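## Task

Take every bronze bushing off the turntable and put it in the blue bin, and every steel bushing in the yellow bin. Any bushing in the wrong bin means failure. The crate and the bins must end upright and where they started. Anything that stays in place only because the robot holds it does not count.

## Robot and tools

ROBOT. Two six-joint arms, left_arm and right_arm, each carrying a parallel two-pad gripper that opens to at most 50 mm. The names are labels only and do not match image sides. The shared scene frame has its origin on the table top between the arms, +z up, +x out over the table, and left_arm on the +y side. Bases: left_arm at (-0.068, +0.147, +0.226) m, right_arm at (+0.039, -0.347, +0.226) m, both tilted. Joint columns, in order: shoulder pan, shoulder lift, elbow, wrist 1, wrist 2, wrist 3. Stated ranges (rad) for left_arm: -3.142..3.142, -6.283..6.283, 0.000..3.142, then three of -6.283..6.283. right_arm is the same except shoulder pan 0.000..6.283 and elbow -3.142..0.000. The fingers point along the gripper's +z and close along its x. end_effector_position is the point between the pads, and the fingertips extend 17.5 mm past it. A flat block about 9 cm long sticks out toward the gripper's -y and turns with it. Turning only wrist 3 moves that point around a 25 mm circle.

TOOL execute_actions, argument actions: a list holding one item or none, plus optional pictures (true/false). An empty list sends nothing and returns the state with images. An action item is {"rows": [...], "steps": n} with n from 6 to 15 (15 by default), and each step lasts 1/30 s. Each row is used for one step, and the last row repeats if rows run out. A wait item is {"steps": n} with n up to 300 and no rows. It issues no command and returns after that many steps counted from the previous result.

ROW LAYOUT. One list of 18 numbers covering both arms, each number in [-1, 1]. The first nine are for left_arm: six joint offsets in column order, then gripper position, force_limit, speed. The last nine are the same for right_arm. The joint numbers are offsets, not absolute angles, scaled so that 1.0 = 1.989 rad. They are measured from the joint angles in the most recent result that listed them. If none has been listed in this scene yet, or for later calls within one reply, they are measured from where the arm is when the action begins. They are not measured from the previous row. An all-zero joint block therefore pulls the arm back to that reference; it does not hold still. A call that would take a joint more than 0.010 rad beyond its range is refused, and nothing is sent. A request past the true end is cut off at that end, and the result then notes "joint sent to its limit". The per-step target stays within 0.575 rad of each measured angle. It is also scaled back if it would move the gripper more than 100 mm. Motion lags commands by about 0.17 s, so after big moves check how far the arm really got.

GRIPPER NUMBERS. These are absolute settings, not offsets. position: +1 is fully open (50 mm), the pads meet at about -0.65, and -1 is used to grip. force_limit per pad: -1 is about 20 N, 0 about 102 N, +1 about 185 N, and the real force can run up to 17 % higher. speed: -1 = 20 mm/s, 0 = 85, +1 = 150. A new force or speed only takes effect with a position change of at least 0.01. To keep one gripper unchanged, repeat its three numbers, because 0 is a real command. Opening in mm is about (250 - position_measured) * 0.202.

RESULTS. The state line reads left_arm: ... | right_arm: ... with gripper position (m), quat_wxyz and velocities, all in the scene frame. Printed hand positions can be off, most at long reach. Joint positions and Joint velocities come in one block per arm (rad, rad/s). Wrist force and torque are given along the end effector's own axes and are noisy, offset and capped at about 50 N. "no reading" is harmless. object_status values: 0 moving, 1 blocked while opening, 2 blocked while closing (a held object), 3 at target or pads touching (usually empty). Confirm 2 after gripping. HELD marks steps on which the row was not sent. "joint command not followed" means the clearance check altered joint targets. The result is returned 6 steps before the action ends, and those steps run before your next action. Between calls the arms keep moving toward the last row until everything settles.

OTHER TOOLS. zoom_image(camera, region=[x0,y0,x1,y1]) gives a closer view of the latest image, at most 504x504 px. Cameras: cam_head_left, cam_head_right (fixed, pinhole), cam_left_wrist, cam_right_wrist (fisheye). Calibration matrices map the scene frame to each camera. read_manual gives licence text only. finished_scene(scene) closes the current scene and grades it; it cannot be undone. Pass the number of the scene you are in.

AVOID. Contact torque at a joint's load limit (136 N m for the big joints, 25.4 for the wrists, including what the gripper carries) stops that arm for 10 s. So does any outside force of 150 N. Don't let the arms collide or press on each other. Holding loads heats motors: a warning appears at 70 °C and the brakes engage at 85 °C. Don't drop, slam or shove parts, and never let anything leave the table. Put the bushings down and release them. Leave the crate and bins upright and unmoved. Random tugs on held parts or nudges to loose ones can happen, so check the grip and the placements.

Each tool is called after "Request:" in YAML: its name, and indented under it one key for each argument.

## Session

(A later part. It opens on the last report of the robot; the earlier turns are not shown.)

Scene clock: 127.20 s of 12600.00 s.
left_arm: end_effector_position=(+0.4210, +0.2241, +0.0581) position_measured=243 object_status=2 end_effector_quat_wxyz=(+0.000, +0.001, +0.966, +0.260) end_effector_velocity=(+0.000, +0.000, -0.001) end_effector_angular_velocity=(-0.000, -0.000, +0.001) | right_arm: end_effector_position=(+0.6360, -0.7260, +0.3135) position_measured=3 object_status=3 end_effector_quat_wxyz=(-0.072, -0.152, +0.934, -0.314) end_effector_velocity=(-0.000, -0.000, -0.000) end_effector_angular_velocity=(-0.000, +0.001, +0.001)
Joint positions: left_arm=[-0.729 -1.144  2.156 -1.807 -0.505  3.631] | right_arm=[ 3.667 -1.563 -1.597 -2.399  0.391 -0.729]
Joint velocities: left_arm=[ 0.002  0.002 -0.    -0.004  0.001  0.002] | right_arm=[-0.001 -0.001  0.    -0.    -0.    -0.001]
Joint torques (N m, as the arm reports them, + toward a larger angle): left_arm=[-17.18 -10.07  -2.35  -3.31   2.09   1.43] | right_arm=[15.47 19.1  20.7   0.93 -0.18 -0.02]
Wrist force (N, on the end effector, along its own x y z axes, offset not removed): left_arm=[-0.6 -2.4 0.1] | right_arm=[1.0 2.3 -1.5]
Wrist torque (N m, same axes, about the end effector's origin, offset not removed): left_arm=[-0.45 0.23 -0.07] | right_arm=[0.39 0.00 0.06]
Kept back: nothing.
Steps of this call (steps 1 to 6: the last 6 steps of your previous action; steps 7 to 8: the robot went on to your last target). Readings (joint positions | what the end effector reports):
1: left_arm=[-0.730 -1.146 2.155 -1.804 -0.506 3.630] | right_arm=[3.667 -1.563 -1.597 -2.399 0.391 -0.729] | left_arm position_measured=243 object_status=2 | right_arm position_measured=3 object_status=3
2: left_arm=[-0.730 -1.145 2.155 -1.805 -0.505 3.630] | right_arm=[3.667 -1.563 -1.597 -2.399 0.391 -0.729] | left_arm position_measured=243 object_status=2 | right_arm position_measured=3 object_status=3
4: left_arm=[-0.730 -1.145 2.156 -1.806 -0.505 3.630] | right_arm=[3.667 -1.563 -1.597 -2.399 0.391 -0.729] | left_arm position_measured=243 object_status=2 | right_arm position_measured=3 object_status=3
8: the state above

Request:
execute_actions:
  actions:
    - {"rows": [[0.0008,0.001,0.0003,-0.0023,0.0005,0.001,-1,-0.4,-0.5,0,0,0,0,0,0,1,0,0],[0.0015,0.002,0.0007,-0.0046,0.001,0.0021,-1,-0.4,-0.5,0,0,0,0,0,0,1,0,0]], "steps": 12}

Request:
execute_actions:
  actions:
    - {"steps": 6}

Scene clock: 127.60 s of 12600.00 s.
left_arm: end_effector_position=(+0.4210, +0.2242, +0.0568) position_measured=243 object_status=2 end_effector_quat_wxyz=(+0.000, +0.001, +0.966, +0.260) end_effector_velocity=(+0.000, -0.000, -0.006) end_effector_angular_velocity=(-0.001, -0.001, +0.001) | right_arm: end_effector_position=(+0.6360, -0.7260, +0.3135) position_measured=3 object_status=3 end_effector_quat_wxyz=(-0.072, -0.152, +0.934, -0.314) end_effector_velocity=(+0.000, +0.000, -0.001) end_effector_angular_velocity=(-0.001, +0.002, +0.002)
Joint positions: left_arm=[-0.727 -1.142  2.157 -1.813 -0.504  3.633] | right_arm=[ 3.667 -1.563 -1.597 -2.399  0.391 -0.729]
Joint velocities: left_arm=[ 0.008  0.011  0.002 -0.026  0.006  0.012] | right_arm=[-0.001 -0.002 -0.    -0.    -0.    -0.   ]
Joint torques (N m, as the arm reports them, + toward a larger angle): left_arm=[-18.57 -11.36  -3.9   -3.65   1.81   1.28] | right_arm=[15.34 18.63 20.03  0.88 -0.21 -0.1 ]
Wrist force (N, on the end effector, along its own x y z axes, offset not removed): left_arm=[-2.5 -1.4 1.0] | right_arm=[-1.1 -5.3 2.6]
Wrist torque (N m, same axes, about the end effector's origin, offset not removed): left_arm=[-0.23 0.46 -0.03] | right_arm=[-0.98 0.25 0.29]
Steps of this call (steps 1 to 6: the robot went on to your last target; steps 7 to 12: the first 6 steps of this action). Readings (joint positions | what the end effector reports):
7: left_arm=[-0.729 -1.144 2.156 -1.807 -0.505 3.631] | right_arm=[3.667 -1.563 -1.597 -2.399 0.391 -0.729] | left_arm position_measured=243 object_status=2 | right_arm position_measured=3 object_status=3
8: left_arm=[-0.729 -1.144 2.156 -1.808 -0.505 3.631] | right_arm=[3.667 -1.563 -1.597 -2.399 0.391 -0.729] | left_arm position_measured=243 object_status=2 | right_arm position_measured=3 object_status=3
10: left_arm=[-0.728 -1.143 2.156 -1.810 -0.504 3.632] | right_arm=[3.667 -1.563 -1.597 -2.399 0.391 -0.729] | left_arm position_measured=243 object_status=2 | right_arm position_measured=3 object_status=3
12: the state above

Scene clock: 127.80 s of 12600.00 s.
left_arm: end_effector_position=(+0.4209, +0.2242, +0.0561) position_measured=243 object_status=2 end_effector_quat_wxyz=(+0.000, +0.001, +0.966, +0.260) end_effector_velocity=(+0.000, +0.000, -0.001) end_effector_angular_velocity=(-0.000, -0.001, +0.001) | right_arm: end_effector_position=(+0.6360, -0.7260, +0.3135) position_measured=3 object_status=3 end_effector_quat_wxyz=(-0.072, -0.152, +0.934, -0.314) end_effector_velocity=(-0.000, -0.000, -0.000) end_effector_angular_velocity=(+0.000, +0.000, -0.001)
Joint positions: left_arm=[-0.726 -1.141  2.157 -1.815 -0.503  3.635] | right_arm=[ 3.667 -1.563 -1.597 -2.399  0.391 -0.729]
Joint velocities: left_arm=[ 0.002  0.002 -0.    -0.006  0.001  0.002] | right_arm=[-0.001  0.001 -0.     0.001  0.    -0.001]
Joint torques (N m, as the arm reports them, + toward a larger angle): left_arm=[-18.66  -9.62  -1.71  -3.76   2.06   1.35] | right_arm=[14.78 18.9  20.09  0.83 -0.13 -0.16]
Wrist force (N, on the end effector, along its own x y z axes, offset not removed): left_arm=[-1.2 -1.0 0.4] | right_arm=[2.2 -0.1 2.1]
Wrist torque (N m, same axes, about the end effector's origin, offset not removed): left_arm=[-0.18 0.30 0.01] | right_arm=[-0.08 -0.35 -0.02]
Kept back: nothing.
Steps of this call (steps 1 to 6: the last 6 steps of your previous action). Readings (joint positions | what the end effector reports):
1: left_arm=[-0.727 -1.142 2.157 -1.813 -0.504 3.634] | right_arm=[3.667 -1.563 -1.597 -2.399 0.391 -0.729] | left_arm position_measured=243 object_status=2 | right_arm position_measured=3 object_status=3
2: left_arm=[-0.727 -1.141 2.157 -1.814 -0.503 3.634] | right_arm=[3.667 -1.563 -1.597 -2.399 0.391 -0.729] | left_arm position_measured=243 object_status=2 | right_arm position_measured=3 object_status=3
4: left_arm=[-0.727 -1.141 2.157 -1.815 -0.503 3.634] | right_arm=[3.667 -1.563 -1.597 -2.399 0.391 -0.729] | left_arm position_measured=243 object_status=2 | right_arm position_measured=3 object_status=3
6: the state above

Request:
execute_actions:
  actions:
    - {"rows": [[0.0003,0.0004,0.0001,-0.001,0.0002,0.0004,-0.25,-0.5,0.3,0,0,0,0,0,0,1,0,0]], "steps": 12}

Request:
execute_actions:
  actions:
    - {"steps": 6}
  pictures: true

Scene clock: 128.20 s of 12600.00 s.
left_arm: end_effector_position=(+0.4210, +0.2242, +0.0558) position_measured=189 object_status=0 end_effector_quat_wxyz=(+0.000, +0.001, +0.966, +0.260) end_effector_velocity=(+0.000, -0.000, -0.001) end_effector_angular_velocity=(-0.001, -0.001, +0.001) | right_arm: end_effector_position=(+0.6360, -0.7260, +0.3135) position_measured=3 object_status=3 end_effector_quat_wxyz=(-0.072, -0.152, +0.934, -0.314) end_effector_velocity=(+0.000, -0.000, +0.000) end_effector_angular_velocity=(+0.000, -0.001, -0.001)
Joint positions: left_arm=[-0.726 -1.14   2.157 -1.817 -0.503  3.635] | right_arm=[ 3.667 -1.563 -1.597 -2.399  0.391 -0.729]
Joint velocities: left_arm=[ 0.001  0.001  0.001 -0.004  0.     0.001] | right_arm=[-0.     0.     0.001  0.    -0.     0.   ]
Joint torques (N m, as the arm reports them, + toward a larger angle): left_arm=[-17.6  -10.88  -0.87  -3.16   2.03   1.3 ] | right_arm=[15.71 18.53 20.09  0.94 -0.27 -0.04]
Wrist force (N, on the end effector, along its own x y z axes, offset not removed): left_arm=[-0.1 -1.2 -0.5] | right_arm=[5.3 0.1 -2.3]
Wrist torque (N m, same axes, about the end effector's origin, offset not removed): left_arm=[-0.21 0.07 -0.11] | right_arm=[-0.18 -0.81 0.16]
Steps of this call (steps 1 to 6: the robot went on to your last target; steps 7 to 12: the first 6 steps of this action). Readings (joint positions | what the end effector reports):
7: left_arm=[-0.726 -1.140 2.157 -1.816 -0.503 3.635] | right_arm=[3.667 -1.563 -1.597 -2.399 0.391 -0.729] | left_arm position_measured=238 object_status=0 | right_arm position_measured=3 object_status=3
8: left_arm=[-0.726 -1.140 2.157 -1.816 -0.503 3.635] | right_arm=[3.667 -1.563 -1.597 -2.399 0.391 -0.729] | left_arm position_measured=221 object_status=0 | right_arm position_measured=3 object_status=3
10: left_arm=[-0.726 -1.140 2.157 -1.817 -0.503 3.635] | right_arm=[3.667 -1.563 -1.597 -2.399 0.391 -0.729] | left_arm position_measured=191 object_status=0 | right_arm position_measured=3 object_status=3
12: the state above

Scene clock: 128.40 s of 12600.00 s.
left_arm: end_effector_position=(+0.4210, +0.2242, +0.0558) position_measured=189 object_status=3 end_effector_quat_wxyz=(+0.000, +0.001, +0.966, +0.260) end_effector_velocity=(-0.000, -0.000, -0.000) end_effector_angular_velocity=(+0.000, +0.001, -0.001) | right_arm: end_effector_position=(+0.6360, -0.7260, +0.3135) position_measured=3 object_status=3 end_effector_quat_wxyz=(-0.072, -0.152, +0.934, -0.314) end_effector_velocity=(-0.000, -0.000, -0.000) end_effector_angular_velocity=(-0.001, +0.000, -0.001)
Joint positions: left_arm=[-0.726 -1.14   2.157 -1.817 -0.503  3.635] | right_arm=[ 3.667 -1.563 -1.597 -2.399  0.391 -0.729]
Joint velocities: left_arm=[-0.    -0.     0.001 -0.     0.     0.001] | right_arm=[-0.001 -0.    -0.     0.    -0.     0.001]
Joint torques (N m, as the arm reports them, + toward a larger angle): left_arm=[-17.74  -9.63  -1.09  -3.43   1.98   1.29] | right_arm=[15.45 19.06 20.34  0.95 -0.17  0.  ]
Wrist force (N, on the end effector, along its own x y z axes, offset not removed): left_arm=[-1.5 -1.4 0.7] | right_arm=[2.7 3.8 2.7]
Wrist torque (N m, same axes, about the end effector's origin, offset not removed): left_arm=[-0.30 0.33 -0.04] | right_arm=[0.73 -0.39 -0.41]
Kept back: nothing.
Steps of this call (steps 1 to 6: the last 6 steps of your previous action). Readings (joint positions | what the end effector reports):
1: left_arm=[-0.726 -1.140 2.157 -1.817 -0.503 3.635] | right_arm=[3.667 -1.563 -1.597 -2.399 0.391 -0.729] | left_arm position_measured=189 object_status=0 | right_arm position_measured=3 object_status=3
2: left_arm=[-0.726 -1.140 2.157 -1.817 -0.503 3.635] | right_arm=[3.667 -1.563 -1.597 -2.399 0.391 -0.729] | left_arm position_measured=189 object_status=0 | right_arm position_measured=3 object_status=3
4: left_arm=[-0.726 -1.140 2.157 -1.817 -0.503 3.635] | right_arm=[3.667 -1.563 -1.597 -2.399 0.391 -0.729] | left_arm position_measured=189 object_status=0 | right_arm position_measured=3 object_status=3
6: the state above
camera_calibration (this result's frames):
cam_left_wrist: T_world_to_cam=[[-0.998372, 0.0550953, 0.0147936, 0.411673], [0.0500629, 0.721845, 0.690242, -0.212889], [0.0273504, 0.689858, -0.723427, 0.0196968], [0, 0, 0, 1]] pos_world=[0.421122, 0.117404, 0.155104]
cam_right_wrist: T_world_to_cam=[[-0.932392, -0.252484, 0.258643, 0.32778], [-0.326722, 0.894777, -0.304346, 0.952083], [-0.154586, -0.368274, -0.916776, 0.26695], [0, 0, 0, 1]] pos_world=[0.657953, -0.670832, 0.449718]

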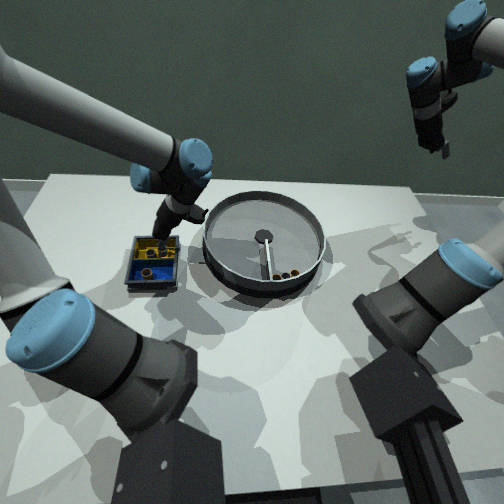

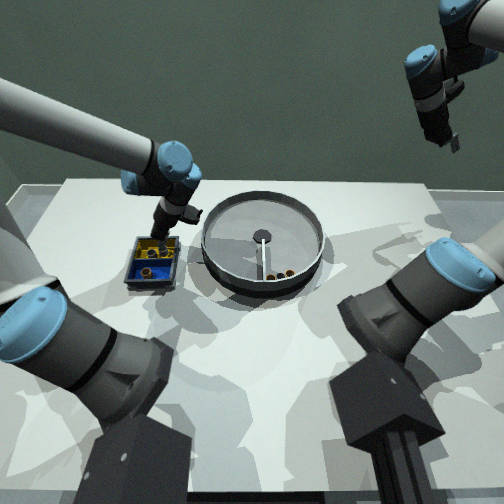

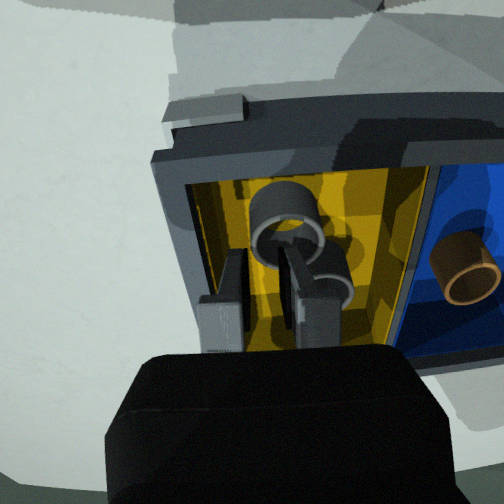

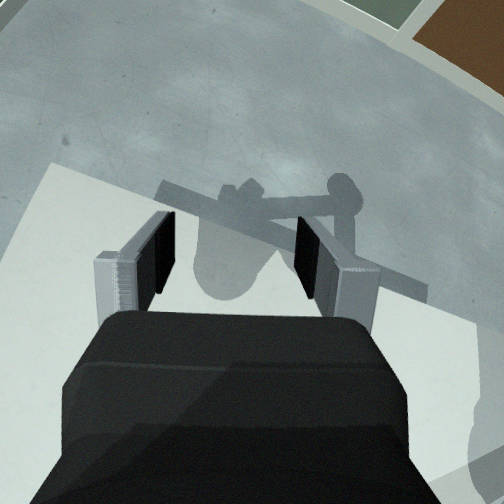

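Request:
execute_actions:
  actions:
    - {"rows": [[-0.002,-0.003,-0.001,0.006,-0.0015,-0.003,-0.25,-0.5,0.3,0,0,0,0,0,0,1,0,0],[-0.006,-0.008,-0.0028,0.0175,-0.0043,-0.008,-0.25,-0.5,0.3,0,0,0,0,0,0,1,0,0],[-0.011,-0.0145,-0.005,0.032,-0.008,-0.0145,-0.25,-0.5,0.3,0,0,0,0,0,0,1,0,0],[-0.017,-0.022,-0.008,0.049,-0.012,-0.022,-0.25,-0.5,0.3,0,0,0,0,0,0,1,0,0],[-0.023,-0.030,-0.0107,0.067,-0.0165,-0.030,-0.25,-0.5,0.3,0,0,0,0,0,0,1,0,0],[-0.029,-0.038,-0.0136,0.085,-0.021,-0.038,-0.25,-0.5,0.3,0,0,0,0,0,0,1,0,0],[-0.035,-0.0461,-0.0164,0.1027,-0.0253,-0.0462,-0.25,-0.5,0.3,0,0,0,0,0,0,1,0,0],[-0.044,-0.0557,-0.0228,0.127,-0.0324,-0.0562,-0.25,-0.5,0.3,0,0,0,0,0,0,1,0,0],[-0.053,-0.065,-0.029,0.151,-0.0394,-0.066,-0.25,-0.5,0.3,0,0,0,0,0,0,1,0,0],[-0.061,-0.074,-0.0348,0.1725,-0.0458,-0.075,-0.25,-0.5,0.3,0,0,0,0,0,0,1,0,0],[-0.068,-0.081,-0.0396,0.191,-0.0512,-0.0826,-0.25,-0.5,0.3,0,0,0,0,0,0,1,0,0],[-0.073,-0.0866,-0.0432,0.2045,-0.0552,-0.0882,-0.25,-0.5,0.3,0,0,0,0,0,0,1,0,0],[-0.0763,-0.09,-0.0455,0.2133,-0.0578,-0.0919,-0.25,-0.5,0.3,0,0,0,0,0,0,1,0,0],[-0.0781,-0.092,-0.0468,0.2182,-0.0592,-0.0939,-0.25,-0.5,0.3,0,0,0,0,0,0,1,0,0]], "steps": 15}

Request:
execute_actions:
  actions:
    - {"steps": 14}
  pictures: true

Scene clock: 129.70 s of 12600.00 s.
left_arm: end_effector_position=(+0.4231, +0.2220, +0.0848) position_measured=189 object_status=3 end_effector_quat_wxyz=(+0.002, -0.001, +0.966, +0.257) end_effector_velocity=(+0.016, -0.015, +0.221) end_effector_angular_velocity=(-0.039, -0.029, +0.023) | right_arm: end_effector_position=(+0.6360, -0.7260, +0.3135) position_measured=3 object_status=3 end_effector_quat_wxyz=(-0.072, -0.152, +0.934, -0.314) end_effector_velocity=(-0.001, -0.000, -0.001) end_effector_angular_velocity=(-0.000, +0.001, -0.000)
Joint positions: left_arm=[-0.767 -1.193  2.137 -1.703 -0.533  3.582] | right_arm=[ 3.667 -1.563 -1.597 -2.399  0.391 -0.729]
Joint velocities: left_arm=[-0.311 -0.387 -0.17   0.84  -0.23  -0.387] | right_arm=[-0.001  0.    -0.002  0.001  0.     0.   ]
Joint torques (N m, as the arm reports them, + toward a larger angle): left_arm=[-41.29 -40.9  -31.21   3.06  -2.55  -2.56] | right_arm=[15.72 18.74 20.44  0.98 -0.05 -0.23]
Wrist force (N, on the end effector, along its own x y z axes, offset not removed): left_arm=[-0.4 -1.2 1.8] | right_arm=[0.0 -2.0 0.2]
Wrist torque (N m, same axes, about the end effector's origin, offset not removed): left_arm=[-0.18 0.15 -0.06] | right_arm=[-0.12 0.19 0.06]
Steps of this call (steps 1 to 15: the robot went on to your last target; steps 16 to 30: nothing new was sent; steps 31 to 39: the first 9 steps of this action). Readings (joint positions | what the end effector reports):
31: left_arm=[-0.726 -1.140 2.157 -1.817 -0.503 3.635] | right_arm=[3.667 -1.563 -1.597 -2.399 0.391 -0.729] | left_arm position_measured=189 object_status=3 | right_arm position_measured=3 object_status=3
32: left_arm=[-0.726 -1.140 2.157 -1.816 -0.503 3.635] | right_arm=[3.667 -1.563 -1.597 -2.399 0.391 -0.729] | left_arm position_measured=189 object_status=3 | right_arm position_measured=3 object_status=3
34: left_arm=[-0.731 -1.146 2.155 -1.804 -0.506 3.629] | right_arm=[3.667 -1.563 -1.597 -2.399 0.391 -0.729] | left_arm position_measured=189 object_status=3 | right_arm position_measured=3 object_status=3
38: left_arm=[-0.758 -1.181 2.142 -1.731 -0.526 3.594] | right_arm=[3.667 -1.563 -1.597 -2.399 0.391 -0.729] | left_arm position_measured=189 object_status=3 | right_arm position_measured=3 object_status=3
39: the state above

Scene clock: 130.17 s of 12600.00 s.
left_arm: end_effector_position=(+0.4215, +0.2230, +0.1631) position_measured=189 object_status=3 end_effector_quat_wxyz=(+0.001, +0.001, +0.966, +0.258) end_effector_velocity=(-0.003, +0.004, +0.029) end_effector_angular_velocity=(+0.006, +0.003, -0.003) | right_arm: end_effector_position=(+0.6360, -0.7260, +0.3135) position_measured=3 object_status=3 end_effector_quat_wxyz=(-0.072, -0.152, +0.934, -0.314) end_effector_velocity=(+0.000, +0.000, -0.000) end_effector_angular_velocity=(-0.001, -0.000, +0.000)
Joint positions: left_arm=[-0.876 -1.317  2.068 -1.398 -0.616  3.454] | right_arm=[ 3.667 -1.563 -1.597 -2.399  0.391 -0.729]
Joint velocities: left_arm=[-0.039 -0.044 -0.026  0.114 -0.03  -0.045] | right_arm=[-0.001 -0.001  0.001  0.    -0.001  0.   ]
Joint torques (N m, as the arm reports them, + toward a larger angle): left_arm=[-28.42 -26.25 -28.46   1.31  -1.75  -1.07] | right_arm=[15.25 19.37 19.99  0.9  -0.23 -0.06]
Wrist force (N, on the end effector, along its own x y z axes, offset not removed): left_arm=[-0.3 -1.2 0.6] | right_arm=[3.2 3.0 3.4]
Wrist torque (N m, same axes, about the end effector's origin, offset not removed): left_arm=[-0.28 0.12 -0.05] | right_arm=[0.35 -0.40 -0.12]
Kept back: nothing.
Steps of this call (steps 1 to 6: the last 6 steps of your previous action; steps 7 to 14: the robot went on to your last target). Readings (joint positions | what the end effector reports):
1: left_arm=[-0.779 -1.207 2.131 -1.673 -0.541 3.568] | right_arm=[3.667 -1.563 -1.597 -2.399 0.391 -0.729] | left_arm position_measured=189 object_status=3 | right_arm position_measured=3 object_status=3
2: left_arm=[-0.791 -1.222 2.123 -1.639 -0.551 3.553] | right_arm=[3.667 -1.563 -1.597 -2.399 0.391 -0.729] | left_arm position_measured=189 object_status=3 | right_arm position_measured=3 object_status=3
4: left_arm=[-0.818 -1.252 2.106 -1.567 -0.571 3.522] | right_arm=[3.667 -1.563 -1.597 -2.399 0.391 -0.729] | left_arm position_measured=189 object_status=3 | right_arm position_measured=3 object_status=3
8: left_arm=[-0.857 -1.296 2.080 -1.454 -0.602 3.476] | right_arm=[3.667 -1.563 -1.597 -2.399 0.391 -0.729] | left_arm position_measured=189 object_status=3 | right_arm position_measured=3 object_status=3
14: the state above
camera_calibration (this result's frames):
cam_left_wrist: T_world_to_cam=[[-0.998325, 0.0560565, 0.0143045, 0.410545], [0.0505264, 0.724393, 0.687533, -0.286454], [0.0281786, 0.687104, -0.726012, 0.0988592], [0, 0, 0, 1]] pos_world=[0.421545, 0.116565, 0.262847]
cam_right_wrist: T_world_to_cam=[[-0.932393, -0.252483, 0.258643, 0.32778], [-0.326722, 0.894777, -0.304346, 0.952083], [-0.154586, -0.368274, -0.916776, 0.26695], [0, 0, 0, 1]] pos_world=[0.657953, -0.670832, 0.449718]

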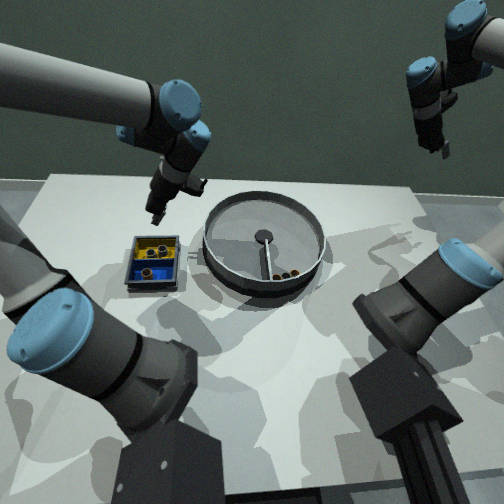

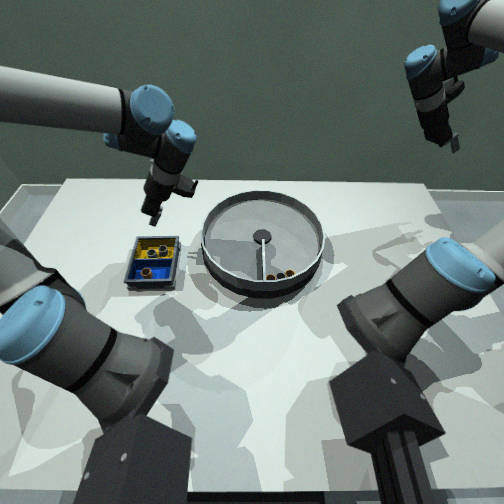

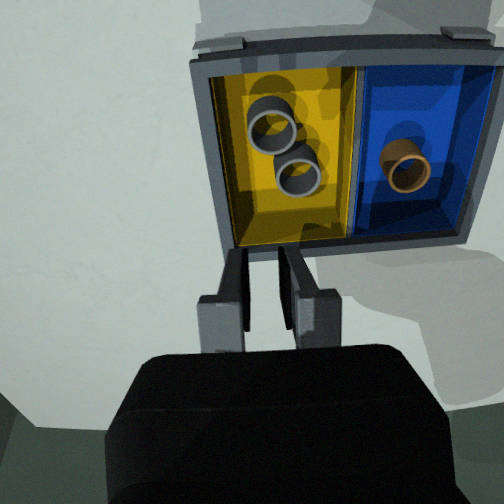

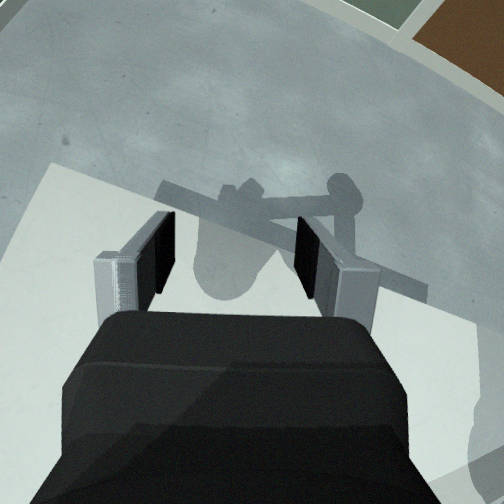

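Request:
execute_actions:
  actions:
    - {"rows": [[-0.010,0.012,-0.010,0.004,-0.009,-0.008,-0.188,-0.5,0.3,0,0,0,0,0,0,1,0,0],[-0.035,0.050,-0.034,0.002,-0.030,-0.025,-0.188,-0.5,0.3,0,0,0,0,0,0,1,0,0],[-0.072,0.107,-0.070,0,-0.062,-0.051,-0.188,-0.5,0.3,0,0,0,0,0,0,1,0,0],[-0.115,0.172,-0.112,-0.002,-0.100,-0.081,-0.188,-0.5,0.3,0,0,0,0,0,0,1,0,0],[-0.158,0.237,-0.155,-0.004,-0.138,-0.112,-0.188,-0.5,0.3,0,0,0,0,0,0,1,0,0],[-0.194,0.292,-0.190,-0.005,-0.169,-0.137,-0.188,-0.5,0.3,0,0,0,0,0,0,1,0,0],[-0.218,0.327,-0.213,-0.0056,-0.190,-0.154,-0.188,-0.5,0.3,0,0,0,0,0,0,1,0,0],[-0.2268,0.3407,-0.222,-0.0059,-0.1974,-0.1604,-0.188,-0.5,0.3,0,0,0,0,0,0,1,0,0]], "steps": 15}

Request:
execute_actions:
  actions:
    - {"steps": 34}
  pictures: true

Request:
zoom_image:
  camera: "cam_left_wrist"
  region: [260, 0, 430, 200]

Scene clock: 131.13 s of 12600.00 s.
left_arm: end_effector_position=(+0.4273, +0.1258, +0.1803) position_measured=180 object_status=3 end_effector_quat_wxyz=(-0.000, +0.001, +0.969, +0.248) end_effector_velocity=(-0.019, -0.469, +0.058) end_effector_angular_velocity=(-0.059, +0.014, -0.011) | right_arm: end_effector_position=(+0.6360, -0.7260, +0.3135) position_measured=3 object_status=3 end_effector_quat_wxyz=(-0.072, -0.152, +0.934, -0.314) end_effector_velocity=(+0.000, +0.000, +0.000) end_effector_angular_velocity=(-0.000, +0.001, +0.001)
Joint positions: left_arm=[-0.994 -1.152  1.952 -1.393 -0.72   3.368] | right_arm=[ 3.667 -1.563 -1.597 -2.399  0.391 -0.729]
Joint velocities: left_arm=[-0.541  0.818 -0.53  -0.028 -0.468 -0.378] | right_arm=[ 0.    -0.    -0.    -0.    -0.    -0.001]
Joint torques (N m, as the arm reports them, + toward a larger angle): left_arm=[-43.96   1.78 -34.04  -3.57  -3.46  -2.06] | right_arm=[15.48 18.58 20.51  0.84 -0.27 -0.13]
Wrist force (N, on the end effector, along its own x y z axes, offset not removed): left_arm=[-1.5 -1.7 0.8] | right_arm=[-1.3 2.7 1.0]
Wrist torque (N m, same axes, about the end effector's origin, offset not removed): left_arm=[-0.35 0.25 -0.05] | right_arm=[0.37 0.48 0.12]
Steps of this call (steps 1 to 20: the robot went on to your last target; steps 21 to 29: the first 9 steps of this action). Readings (joint positions | what the end effector reports):
21: left_arm=[-0.881 -1.323 2.064 -1.383 -0.620 3.449] | right_arm=[3.667 -1.563 -1.597 -2.399 0.391 -0.729] | left_arm position_measured=187 object_status=0 | right_arm position_measured=3 object_status=3
22: left_arm=[-0.883 -1.320 2.062 -1.384 -0.622 3.447] | right_arm=[3.667 -1.563 -1.597 -2.399 0.391 -0.729] | left_arm position_measured=180 object_status=0 | right_arm position_measured=3 object_status=3
24: left_arm=[-0.902 -1.292 2.043 -1.387 -0.639 3.433] | right_arm=[3.667 -1.563 -1.597 -2.399 0.391 -0.729] | left_arm position_measured=180 object_status=0 | right_arm position_measured=3 object_status=3
28: left_arm=[-0.976 -1.179 1.970 -1.392 -0.704 3.381] | right_arm=[3.667 -1.563 -1.597 -2.399 0.391 -0.729] | left_arm position_measured=180 object_status=3 | right_arm position_measured=3 object_status=3
29: the state above

Scene clock: 132.27 s of 12600.00 s.
left_arm: end_effector_position=(+0.3339, -0.1498, +0.1905) position_measured=180 object_status=3 end_effector_quat_wxyz=(+0.001, +0.000, +0.966, +0.258) end_effector_velocity=(-0.002, -0.003, -0.001) end_effector_angular_velocity=(+0.002, -0.000, -0.001) | right_arm: end_effector_position=(+0.6360, -0.7260, +0.3135) position_measured=3 object_status=3 end_effector_quat_wxyz=(-0.072, -0.152, +0.934, -0.314) end_effector_velocity=(+0.000, -0.000, +0.000) end_effector_angular_velocity=(-0.000, -0.001, -0.000)
Joint positions: left_arm=[-1.327 -0.64   1.627 -1.41  -1.009  3.136] | right_arm=[ 3.667 -1.563 -1.597 -2.399  0.391 -0.729]
Joint velocities: left_arm=[-0.004  0.006 -0.003 -0.001 -0.003 -0.002] | right_arm=[-0.    -0.001  0.001  0.    -0.001 -0.   ]
Joint torques (N m, as the arm reports them, + toward a larger angle): left_arm=[-39.49 -21.31 -31.95  -3.21  -1.88  -1.33] | right_arm=[15.52 19.65 20.93  0.83 -0.2   0.02]
Wrist force (N, on the end effector, along its own x y z axes, offset not removed): left_arm=[-1.1 -1.6 0.8] | right_arm=[5.0 1.6 4.3]
Wrist torque (N m, same axes, about the end effector's origin, offset not removed): left_arm=[-0.28 0.39 -0.03] | right_arm=[0.69 -0.57 -0.02]
Kept back: nothing.
Steps of this call (steps 1 to 6: the last 6 steps of your previous action; steps 7 to 34: the robot went on to your last target). Readings (joint positions | what the end effector reports):
1: left_arm=[-1.013 -1.124 1.934 -1.394 -0.736 3.355] | right_arm=[3.667 -1.563 -1.597 -2.399 0.391 -0.729] | left_arm position_measured=180 object_status=3 | right_arm position_measured=3 object_status=3
2: left_arm=[-1.031 -1.097 1.917 -1.395 -0.752 3.343] | right_arm=[3.667 -1.563 -1.597 -2.399 0.391 -0.729] | left_arm position_measured=180 object_status=3 | right_arm position_measured=3 object_status=3
4: left_arm=[-1.067 -1.042 1.881 -1.397 -0.783 3.317] | right_arm=[3.667 -1.563 -1.597 -2.399 0.391 -0.729] | left_arm position_measured=180 object_status=3 | right_arm position_measured=3 object_status=3
8: left_arm=[-1.139 -0.932 1.810 -1.401 -0.846 3.266] | right_arm=[3.667 -1.563 -1.597 -2.399 0.391 -0.729] | left_arm position_measured=180 object_status=3 | right_arm position_measured=3 object_status=3
34: the state above
camera_calibration (this result's frames):
cam_left_wrist: T_world_to_cam=[[-0.998441, 0.0539874, 0.0141689, 0.343294], [0.048897, 0.72361, 0.688474, -0.0305741], [0.0269162, 0.688094, -0.725122, 0.377752], [0, 0, 0, 1]] pos_world=[0.334086, -0.256339, 0.290102]
cam_right_wrist: T_world_to_cam=[[-0.932392, -0.252484, 0.258643, 0.32778], [-0.326722, 0.894777, -0.304346, 0.952083], [-0.154586, -0.368274, -0.916776, 0.26695], [0, 0, 0, 1]] pos_world=[0.657953, -0.670832, 0.449718]

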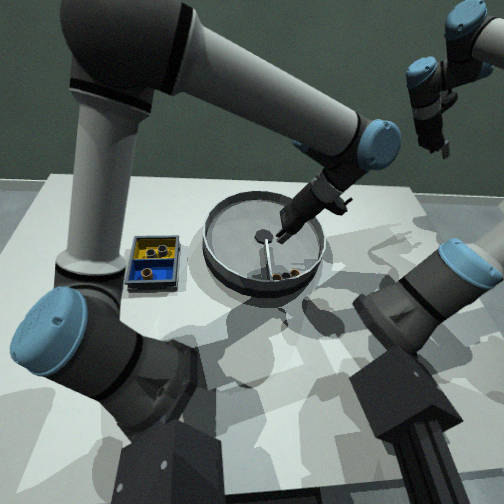

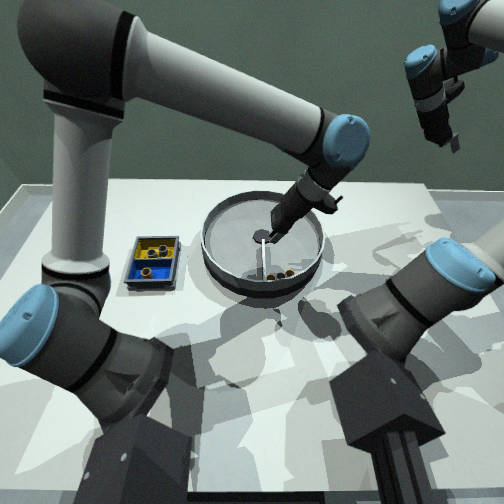

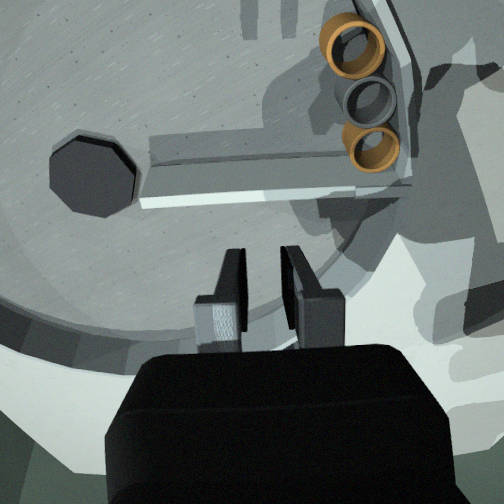

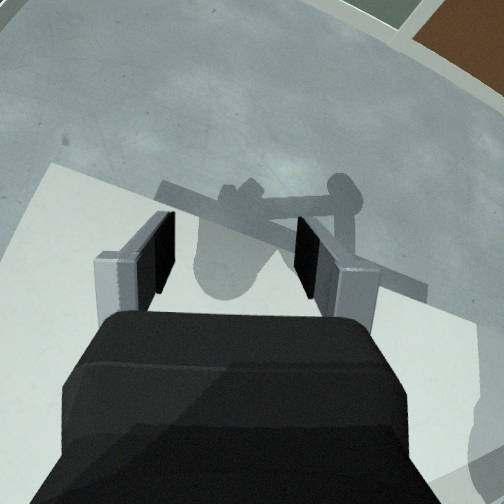

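Region (260, 0, 430, 200) of cam_left_wrist's 504x504 image, scaled by 2.520, with more detail than that image has; it fills the left 428 columns of this view, and the rest is white.

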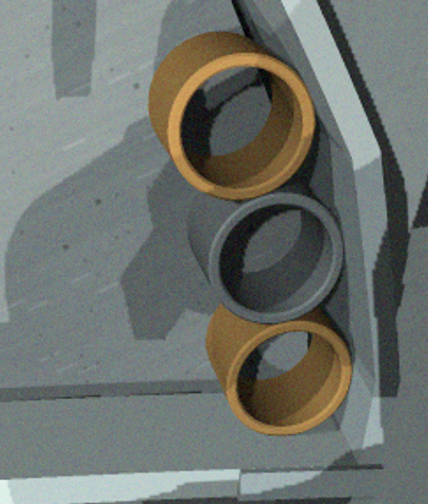

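Request:
execute_actions:
  actions:
    - {"rows": [[-0.001,0.004,0.008,-0.011,-0.001,-0.0005,-0.188,-0.5,0.3,0,0,0,0,0,0,1,0,0],[-0.003,0.012,0.023,-0.033,-0.0023,-0.0013,-0.188,-0.5,0.3,0,0,0,0,0,0,1,0,0],[-0.005,0.022,0.042,-0.060,-0.004,-0.0023,-0.188,-0.5,0.3,0,0,0,0,0,0,1,0,0],[-0.007,0.032,0.059,-0.087,-0.006,-0.0033,-0.188,-0.5,0.3,0,0,0,0,0,0,1,0,0],[-0.0083,0.040,0.071,-0.108,-0.0072,-0.0041,-0.188,-0.5,0.3,0,0,0,0,0,0,1,0,0],[-0.0091,0.0455,0.078,-0.121,-0.008,-0.0046,-0.188,-0.5,0.3,0,0,0,0,0,0,1,0,0],[-0.0094,0.0476,0.0808,-0.1258,-0.0083,-0.0048,-0.188,-0.5,0.3,0,0,0,0,0,0,1,0,0]], "steps": 15}

Request:
execute_actions:
  actions:
    - {"steps": 18}
  pictures: true

Request:
zoom_image:
  camera: "cam_left_wrist"
  region: [200, 170, 380, 330]

Scene clock: 134.70 s of 12600.00 s.
left_arm: end_effector_position=(+0.2958, -0.1520, +0.1349) position_measured=180 object_status=3 end_effector_quat_wxyz=(+0.000, +0.002, +0.965, +0.261) end_effector_velocity=(-0.147, -0.004, -0.222) end_effector_angular_velocity=(-0.030, -0.011, +0.019) | right_arm: end_effector_position=(+0.6360, -0.7260, +0.3135) position_measured=3 object_status=3 end_effector_quat_wxyz=(-0.072, -0.152, +0.934, -0.314) end_effector_velocity=(+0.000, -0.000, +0.000) end_effector_angular_velocity=(-0.000, -0.001, -0.001)
Joint positions: left_arm=[-1.339 -0.579  1.732 -1.567 -1.02   3.129] | right_arm=[ 3.667 -1.563 -1.597 -2.399  0.391 -0.729]
Joint velocities: left_arm=[-0.044  0.253  0.421 -0.699 -0.04  -0.024] | right_arm=[-0.001  0.     0.     0.    -0.001  0.001]
Joint torques (N m, as the arm reports them, + toward a larger angle): left_arm=[-39.09 -30.39 -15.15  -4.19  -1.87  -1.31] | right_arm=[15.19 18.92 19.86  0.9   0.01 -0.05]
Wrist force (N, on the end effector, along its own x y z axes, offset not removed): left_arm=[0.4 -1.8 2.5] | right_arm=[-2.1 2.1 1.3]
Wrist torque (N m, same axes, about the end effector's origin, offset not removed): left_arm=[-0.23 0.06 -0.09] | right_arm=[0.48 0.58 0.01]
Steps of this call (steps 1 to 15: the robot went on to your last target; steps 16 to 64: nothing new was sent; steps 65 to 73: the first 9 steps of this action). Readings (joint positions | what the end effector reports):
65: left_arm=[-1.327 -0.640 1.626 -1.410 -1.009 3.135] | right_arm=[3.667 -1.563 -1.597 -2.399 0.391 -0.729] | left_arm position_measured=180 object_status=3 | right_arm position_measured=3 object_status=3
66: left_arm=[-1.327 -0.639 1.627 -1.412 -1.009 3.135] | right_arm=[3.667 -1.563 -1.597 -2.399 0.391 -0.729] | left_arm position_measured=180 object_status=3 | right_arm position_measured=3 object_status=3
68: left_arm=[-1.329 -0.631 1.643 -1.433 -1.011 3.135] | right_arm=[3.667 -1.563 -1.597 -2.399 0.391 -0.729] | left_arm position_measured=180 object_status=3 | right_arm position_measured=3 object_status=3
72: left_arm=[-1.338 -0.588 1.716 -1.541 -1.018 3.130] | right_arm=[3.667 -1.563 -1.597 -2.399 0.391 -0.729] | left_arm position_measured=180 object_status=3 | right_arm position_measured=3 object_status=3
73: the state above

Scene clock: 135.30 s of 12600.00 s.
left_arm: end_effector_position=(+0.2769, -0.1515, +0.1066) position_measured=180 object_status=3 end_effector_quat_wxyz=(+0.001, -0.000, +0.966, +0.259) end_effector_velocity=(-0.001, +0.000, -0.002) end_effector_angular_velocity=(-0.000, +0.001, +0.001) | right_arm: end_effector_position=(+0.6360, -0.7260, +0.3135) position_measured=3 object_status=3 end_effector_quat_wxyz=(-0.072, -0.152, +0.934, -0.314) end_effector_velocity=(-0.000, +0.000, -0.000) end_effector_angular_velocity=(-0.001, +0.000, -0.000)
Joint positions: left_arm=[-1.345 -0.546  1.787 -1.659 -1.025  3.126] | right_arm=[ 3.667 -1.563 -1.597 -2.399  0.391 -0.729]
Joint velocities: left_arm=[ 0.     0.003  0.004 -0.007 -0.001 -0.   ] | right_arm=[-0.001 -0.001 -0.     0.    -0.     0.001]
Joint torques (N m, as the arm reports them, + toward a larger angle): left_arm=[-39.21 -21.75  -6.01  -3.23  -2.13  -1.08] | right_arm=[15.83 18.79 20.62  0.85 -0.16  0.1 ]
Wrist force (N, on the end effector, along its own x y z axes, offset not removed): left_arm=[-1.2 -0.6 0.2] | right_arm=[-1.4 -1.0 -1.6]
Wrist torque (N m, same axes, about the end effector's origin, offset not removed): left_arm=[-0.07 0.31 -0.02] | right_arm=[-0.28 0.29 0.06]
Kept back: nothing.
Steps of this call (steps 1 to 6: the last 6 steps of your previous action; steps 7 to 18: the robot went on to your last target). Readings (joint positions | what the end effector reports):
1: left_arm=[-1.341 -0.571 1.745 -1.588 -1.021 3.129] | right_arm=[3.667 -1.563 -1.597 -2.399 0.391 -0.729] | left_arm position_measured=180 object_status=3 | right_arm position_measured=3 object_status=3
2: left_arm=[-1.342 -0.566 1.754 -1.605 -1.022 3.128] | right_arm=[3.667 -1.563 -1.597 -2.399 0.391 -0.729] | left_arm position_measured=180 object_status=3 | right_arm position_measured=3 object_status=3
4: left_arm=[-1.343 -0.558 1.768 -1.627 -1.023 3.127] | right_arm=[3.667 -1.563 -1.597 -2.399 0.391 -0.729] | left_arm position_measured=180 object_status=3 | right_arm position_measured=3 object_status=3
8: left_arm=[-1.345 -0.550 1.780 -1.648 -1.024 3.127] | right_arm=[3.667 -1.563 -1.597 -2.399 0.391 -0.729] | left_arm position_measured=180 object_status=3 | right_arm position_measured=3 object_status=3
18: the state above
camera_calibration (this result's frames):
cam_left_wrist: T_world_to_cam=[[-0.998449, 0.0539982, 0.0135565, 0.287792], [0.0484715, 0.723331, 0.688798, 0.0312919], [0.027388, 0.688387, -0.724826, 0.319529], [0, 0, 0, 1]] pos_world=[0.277077, -0.258134, 0.206148]
cam_right_wrist: T_world_to_cam=[[-0.932392, -0.252484, 0.258643, 0.32778], [-0.326722, 0.894777, -0.304346, 0.952083], [-0.154586, -0.368274, -0.916776, 0.26695], [0, 0, 0, 1]] pos_world=[0.657953, -0.670832, 0.449718]

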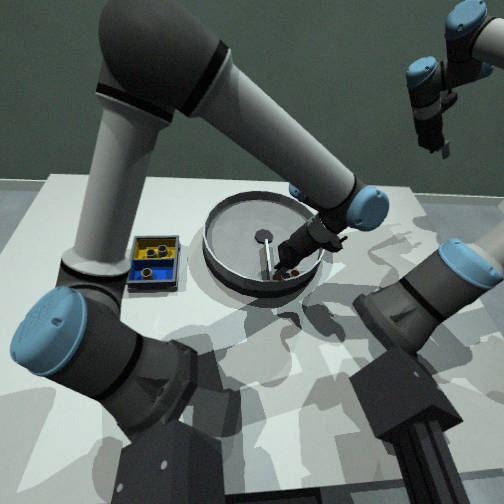

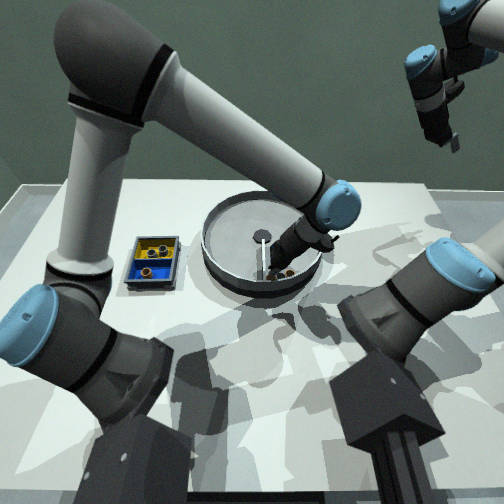

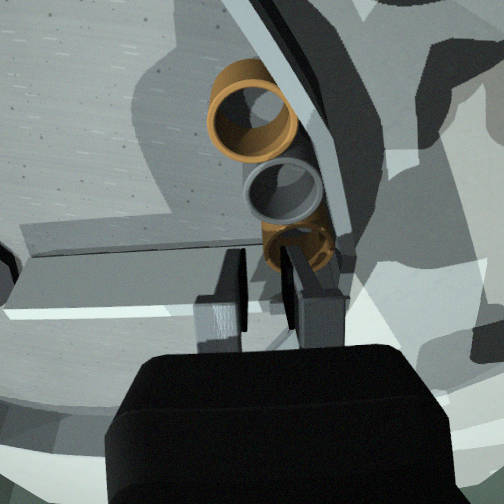

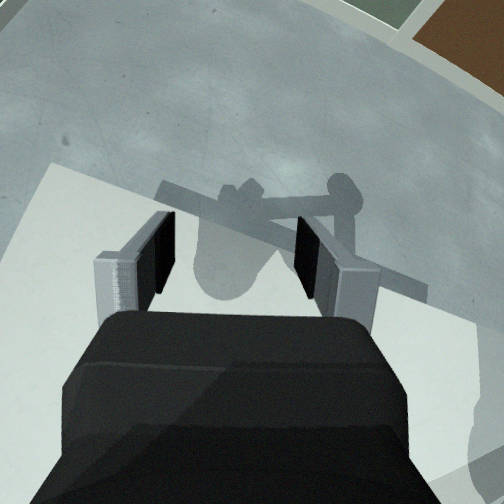

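Region (200, 170, 380, 330) of cam_left_wrist's 504x504 image, scaled by 2.800, with more detail than that image has.

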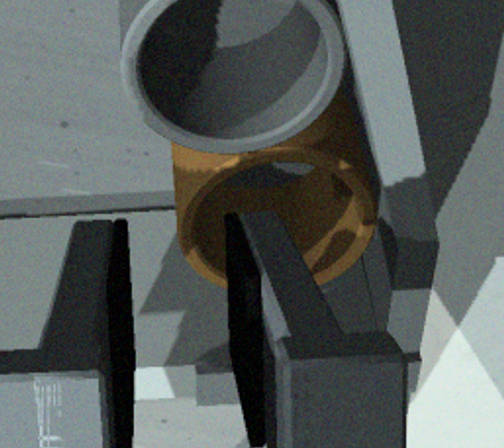

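Request:
execute_actions:
  actions:
    - {"rows": [[-0.0008,-0.0005,0.0016,-0.001,-0.0008,-0.0004,-0.188,-0.5,0.3,0,0,0,0,0,0,1,0,0],[-0.0016,-0.0009,0.0031,-0.0019,-0.0015,-0.0008,-0.188,-0.5,0.3,0,0,0,0,0,0,1,0,0],[-0.0011,-0.0001,0.0034,-0.003,-0.001,-0.0005,-0.188,-0.5,0.3,0,0,0,0,0,0,1,0,0],[-0.0005,0.0008,0.0037,-0.0044,-0.0005,-0.0002,-0.188,-0.5,0.3,0,0,0,0,0,0,1,0,0],[0.0001,0.0017,0.004,-0.0058,0,0.0001,-0.188,-0.5,0.3,0,0,0,0,0,0,1,0,0],[0.0007,0.0026,0.0043,-0.0072,0.0006,0.0005,-0.188,-0.5,0.3,0,0,0,0,0,0,1,0,0],[0.0013,0.0035,0.0046,-0.0086,0.0011,0.0008,-0.188,-0.5,0.3,0,0,0,0,0,0,1,0,0],[0.0019,0.0044,0.0049,-0.01,0.0017,0.0011,-0.188,-0.5,0.3,0,0,0,0,0,0,1,0,0],[0.0025,0.0053,0.0052,-0.0114,0.0022,0.0014,-0.188,-0.5,0.3,0,0,0,0,0,0,1,0,0],[0.0032,0.0063,0.0056,-0.013,0.0028,0.0018,-0.188,-0.5,0.3,0,0,0,0,0,0,1,0,0]], "steps": 15}

Request:
execute_actions:
  actions:
    - {"steps": 14}
  pictures: true

Request:
zoom_image:
  camera: "cam_left_wrist"
  region: [200, 170, 380, 330]

Scene clock: 136.30 s of 12600.00 s.
left_arm: end_effector_position=(+0.2751, -0.1508, +0.1031) position_measured=180 object_status=3 end_effector_quat_wxyz=(+0.001, -0.000, +0.966, +0.258) end_effector_velocity=(-0.001, +0.001, -0.028) end_effector_angular_velocity=(-0.002, -0.001, -0.003) | right_arm: end_effector_position=(+0.6360, -0.7260, +0.3135) position_measured=3 object_status=3 end_effector_quat_wxyz=(-0.072, -0.152, +0.934, -0.314) end_effector_velocity=(-0.000, -0.001, +0.000) end_effector_angular_velocity=(-0.000, +0.001, +0.000)
Joint positions: left_arm=[-1.345 -0.543  1.794 -1.67  -1.025  3.127] | right_arm=[ 3.667 -1.563 -1.597 -2.399  0.391 -0.729]
Joint velocities: left_arm=[ 0.022  0.038  0.02  -0.066  0.023  0.013] | right_arm=[-0.001  0.     0.001 -0.001 -0.    -0.001]
Joint torques (N m, as the arm reports them, + toward a larger angle): left_arm=[-21.57 -21.88  -5.5   -3.42   1.62   1.52] | right_arm=[15.33 18.56 19.99  0.74 -0.25  0.07]
Wrist force (N, on the end effector, along its own x y z axes, offset not removed): left_arm=[-1.0 -1.1 1.3] | right_arm=[-0.9 -1.3 3.0]
Wrist torque (N m, same axes, about the end effector's origin, offset not removed): left_arm=[-0.22 0.25 -0.01] | right_arm=[-0.20 0.25 0.05]
Steps of this call (steps 1 to 15: the robot went on to your last target; steps 16 to 21: nothing new was sent; steps 22 to 30: the first 9 steps of this action). Readings (joint positions | what the end effector reports):
22: left_arm=[-1.345 -0.546 1.787 -1.660 -1.025 3.126] | right_arm=[3.667 -1.563 -1.597 -2.399 0.391 -0.729] | left_arm position_measured=180 object_status=3 | right_arm position_measured=3 object_status=3
23: left_arm=[-1.346 -0.546 1.788 -1.660 -1.025 3.126] | right_arm=[3.667 -1.563 -1.597 -2.399 0.391 -0.729] | left_arm position_measured=180 object_status=3 | right_arm position_measured=3 object_status=3
25: left_arm=[-1.346 -0.546 1.789 -1.661 -1.026 3.126] | right_arm=[3.667 -1.563 -1.597 -2.399 0.391 -0.729] | left_arm position_measured=180 object_status=3 | right_arm position_measured=3 object_status=3
29: left_arm=[-1.346 -0.544 1.793 -1.668 -1.026 3.126] | right_arm=[3.667 -1.563 -1.597 -2.399 0.391 -0.729] | left_arm position_measured=180 object_status=3 | right_arm position_measured=3 object_status=3
30: the state above

Scene clock: 136.77 s of 12600.00 s.
left_arm: end_effector_position=(+0.2749, -0.1503, +0.0965) position_measured=180 object_status=3 end_effector_quat_wxyz=(+0.001, +0.000, +0.966, +0.258) end_effector_velocity=(+0.001, -0.000, -0.001) end_effector_angular_velocity=(-0.001, -0.000, +0.001) | right_arm: end_effector_position=(+0.6360, -0.7260, +0.3135) position_measured=3 object_status=3 end_effector_quat_wxyz=(-0.072, -0.152, +0.934, -0.314) end_effector_velocity=(-0.000, -0.000, +0.000) end_effector_angular_velocity=(+0.001, -0.001, -0.002)
Joint positions: left_arm=[-1.339 -0.534  1.798 -1.685 -1.02   3.13 ] | right_arm=[ 3.667 -1.563 -1.597 -2.399  0.391 -0.729]
Joint velocities: left_arm=[ 0.002  0.002 -0.    -0.003  0.001  0.   ] | right_arm=[ 0.     0.001 -0.     0.     0.001  0.001]
Joint torques (N m, as the arm reports them, + toward a larger angle): left_arm=[-23.81 -23.57  -6.42  -3.31   1.65   1.42] | right_arm=[15.12 18.86 20.39  0.81 -0.25 -0.06]
Wrist force (N, on the end effector, along its own x y z axes, offset not removed): left_arm=[-3.1 -1.6 0.1] | right_arm=[-0.4 -2.4 4.9]
Wrist torque (N m, same axes, about the end effector's origin, offset not removed): left_arm=[-0.37 0.63 -0.06] | right_arm=[-0.27 0.19 0.11]
Kept back: nothing.
Steps of this call (steps 1 to 6: the last 6 steps of your previous action; steps 7 to 14: the robot went on to your last target). Readings (joint positions | what the end effector reports):
1: left_arm=[-1.344 -0.541 1.794 -1.672 -1.024 3.127] | right_arm=[3.667 -1.563 -1.597 -2.399 0.391 -0.729] | left_arm position_measured=180 object_status=3 | right_arm position_measured=3 object_status=3
2: left_arm=[-1.343 -0.540 1.795 -1.675 -1.023 3.128] | right_arm=[3.667 -1.563 -1.597 -2.399 0.391 -0.729] | left_arm position_measured=180 object_status=3 | right_arm position_measured=3 object_status=3
4: left_arm=[-1.341 -0.537 1.796 -1.679 -1.022 3.129] | right_arm=[3.667 -1.563 -1.597 -2.399 0.391 -0.729] | left_arm position_measured=180 object_status=3 | right_arm position_measured=3 object_status=3
8: left_arm=[-1.340 -0.535 1.797 -1.683 -1.020 3.129] | right_arm=[3.667 -1.563 -1.597 -2.399 0.391 -0.729] | left_arm position_measured=180 object_status=3 | right_arm position_measured=3 object_status=3
14: the state above
camera_calibration (this result's frames):
cam_left_wrist: T_world_to_cam=[[-0.998441, 0.0540763, 0.0138482, 0.285839], [0.048743, 0.723675, 0.688417, 0.0375094], [0.0272055, 0.688019, -0.725183, 0.311466], [0, 0, 0, 1]] pos_world=[0.275091, -0.256896, 0.196089]
cam_right_wrist: T_world_to_cam=[[-0.932392, -0.252484, 0.258643, 0.32778], [-0.326722, 0.894777, -0.304346, 0.952083], [-0.154586, -0.368274, -0.916776, 0.26695], [0, 0, 0, 1]] pos_world=[0.657953, -0.670832, 0.449718]

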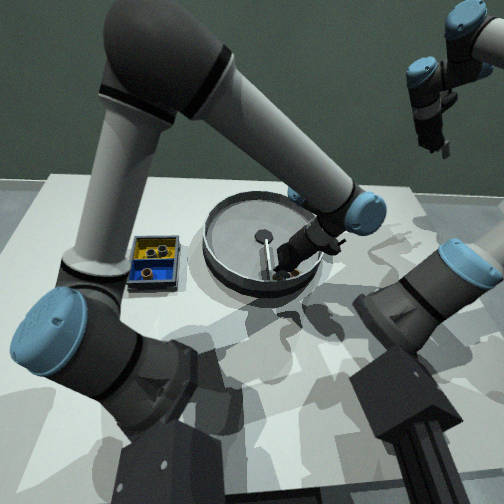

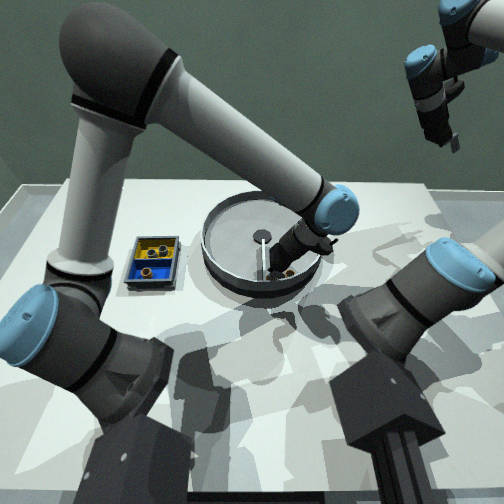

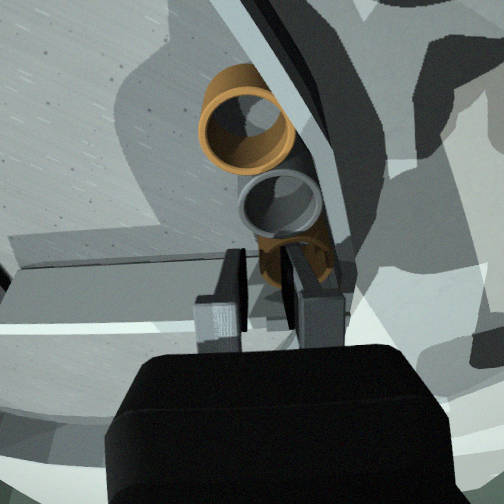

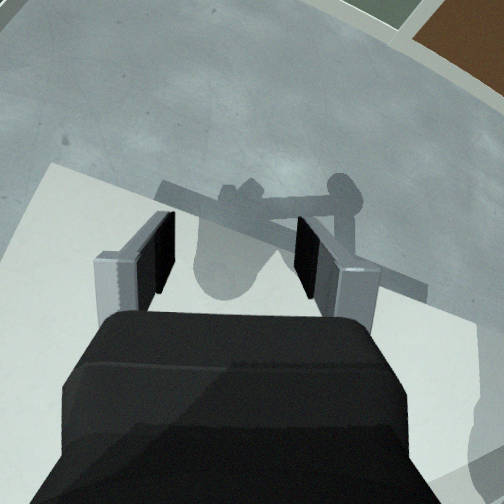

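Region (200, 170, 380, 330) of cam_left_wrist's 504x504 image, scaled by 2.800, with more detail than that image has.

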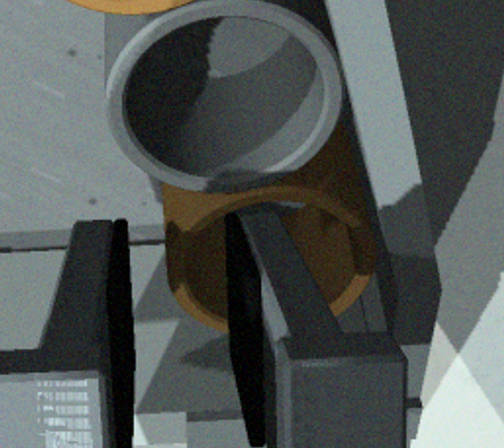

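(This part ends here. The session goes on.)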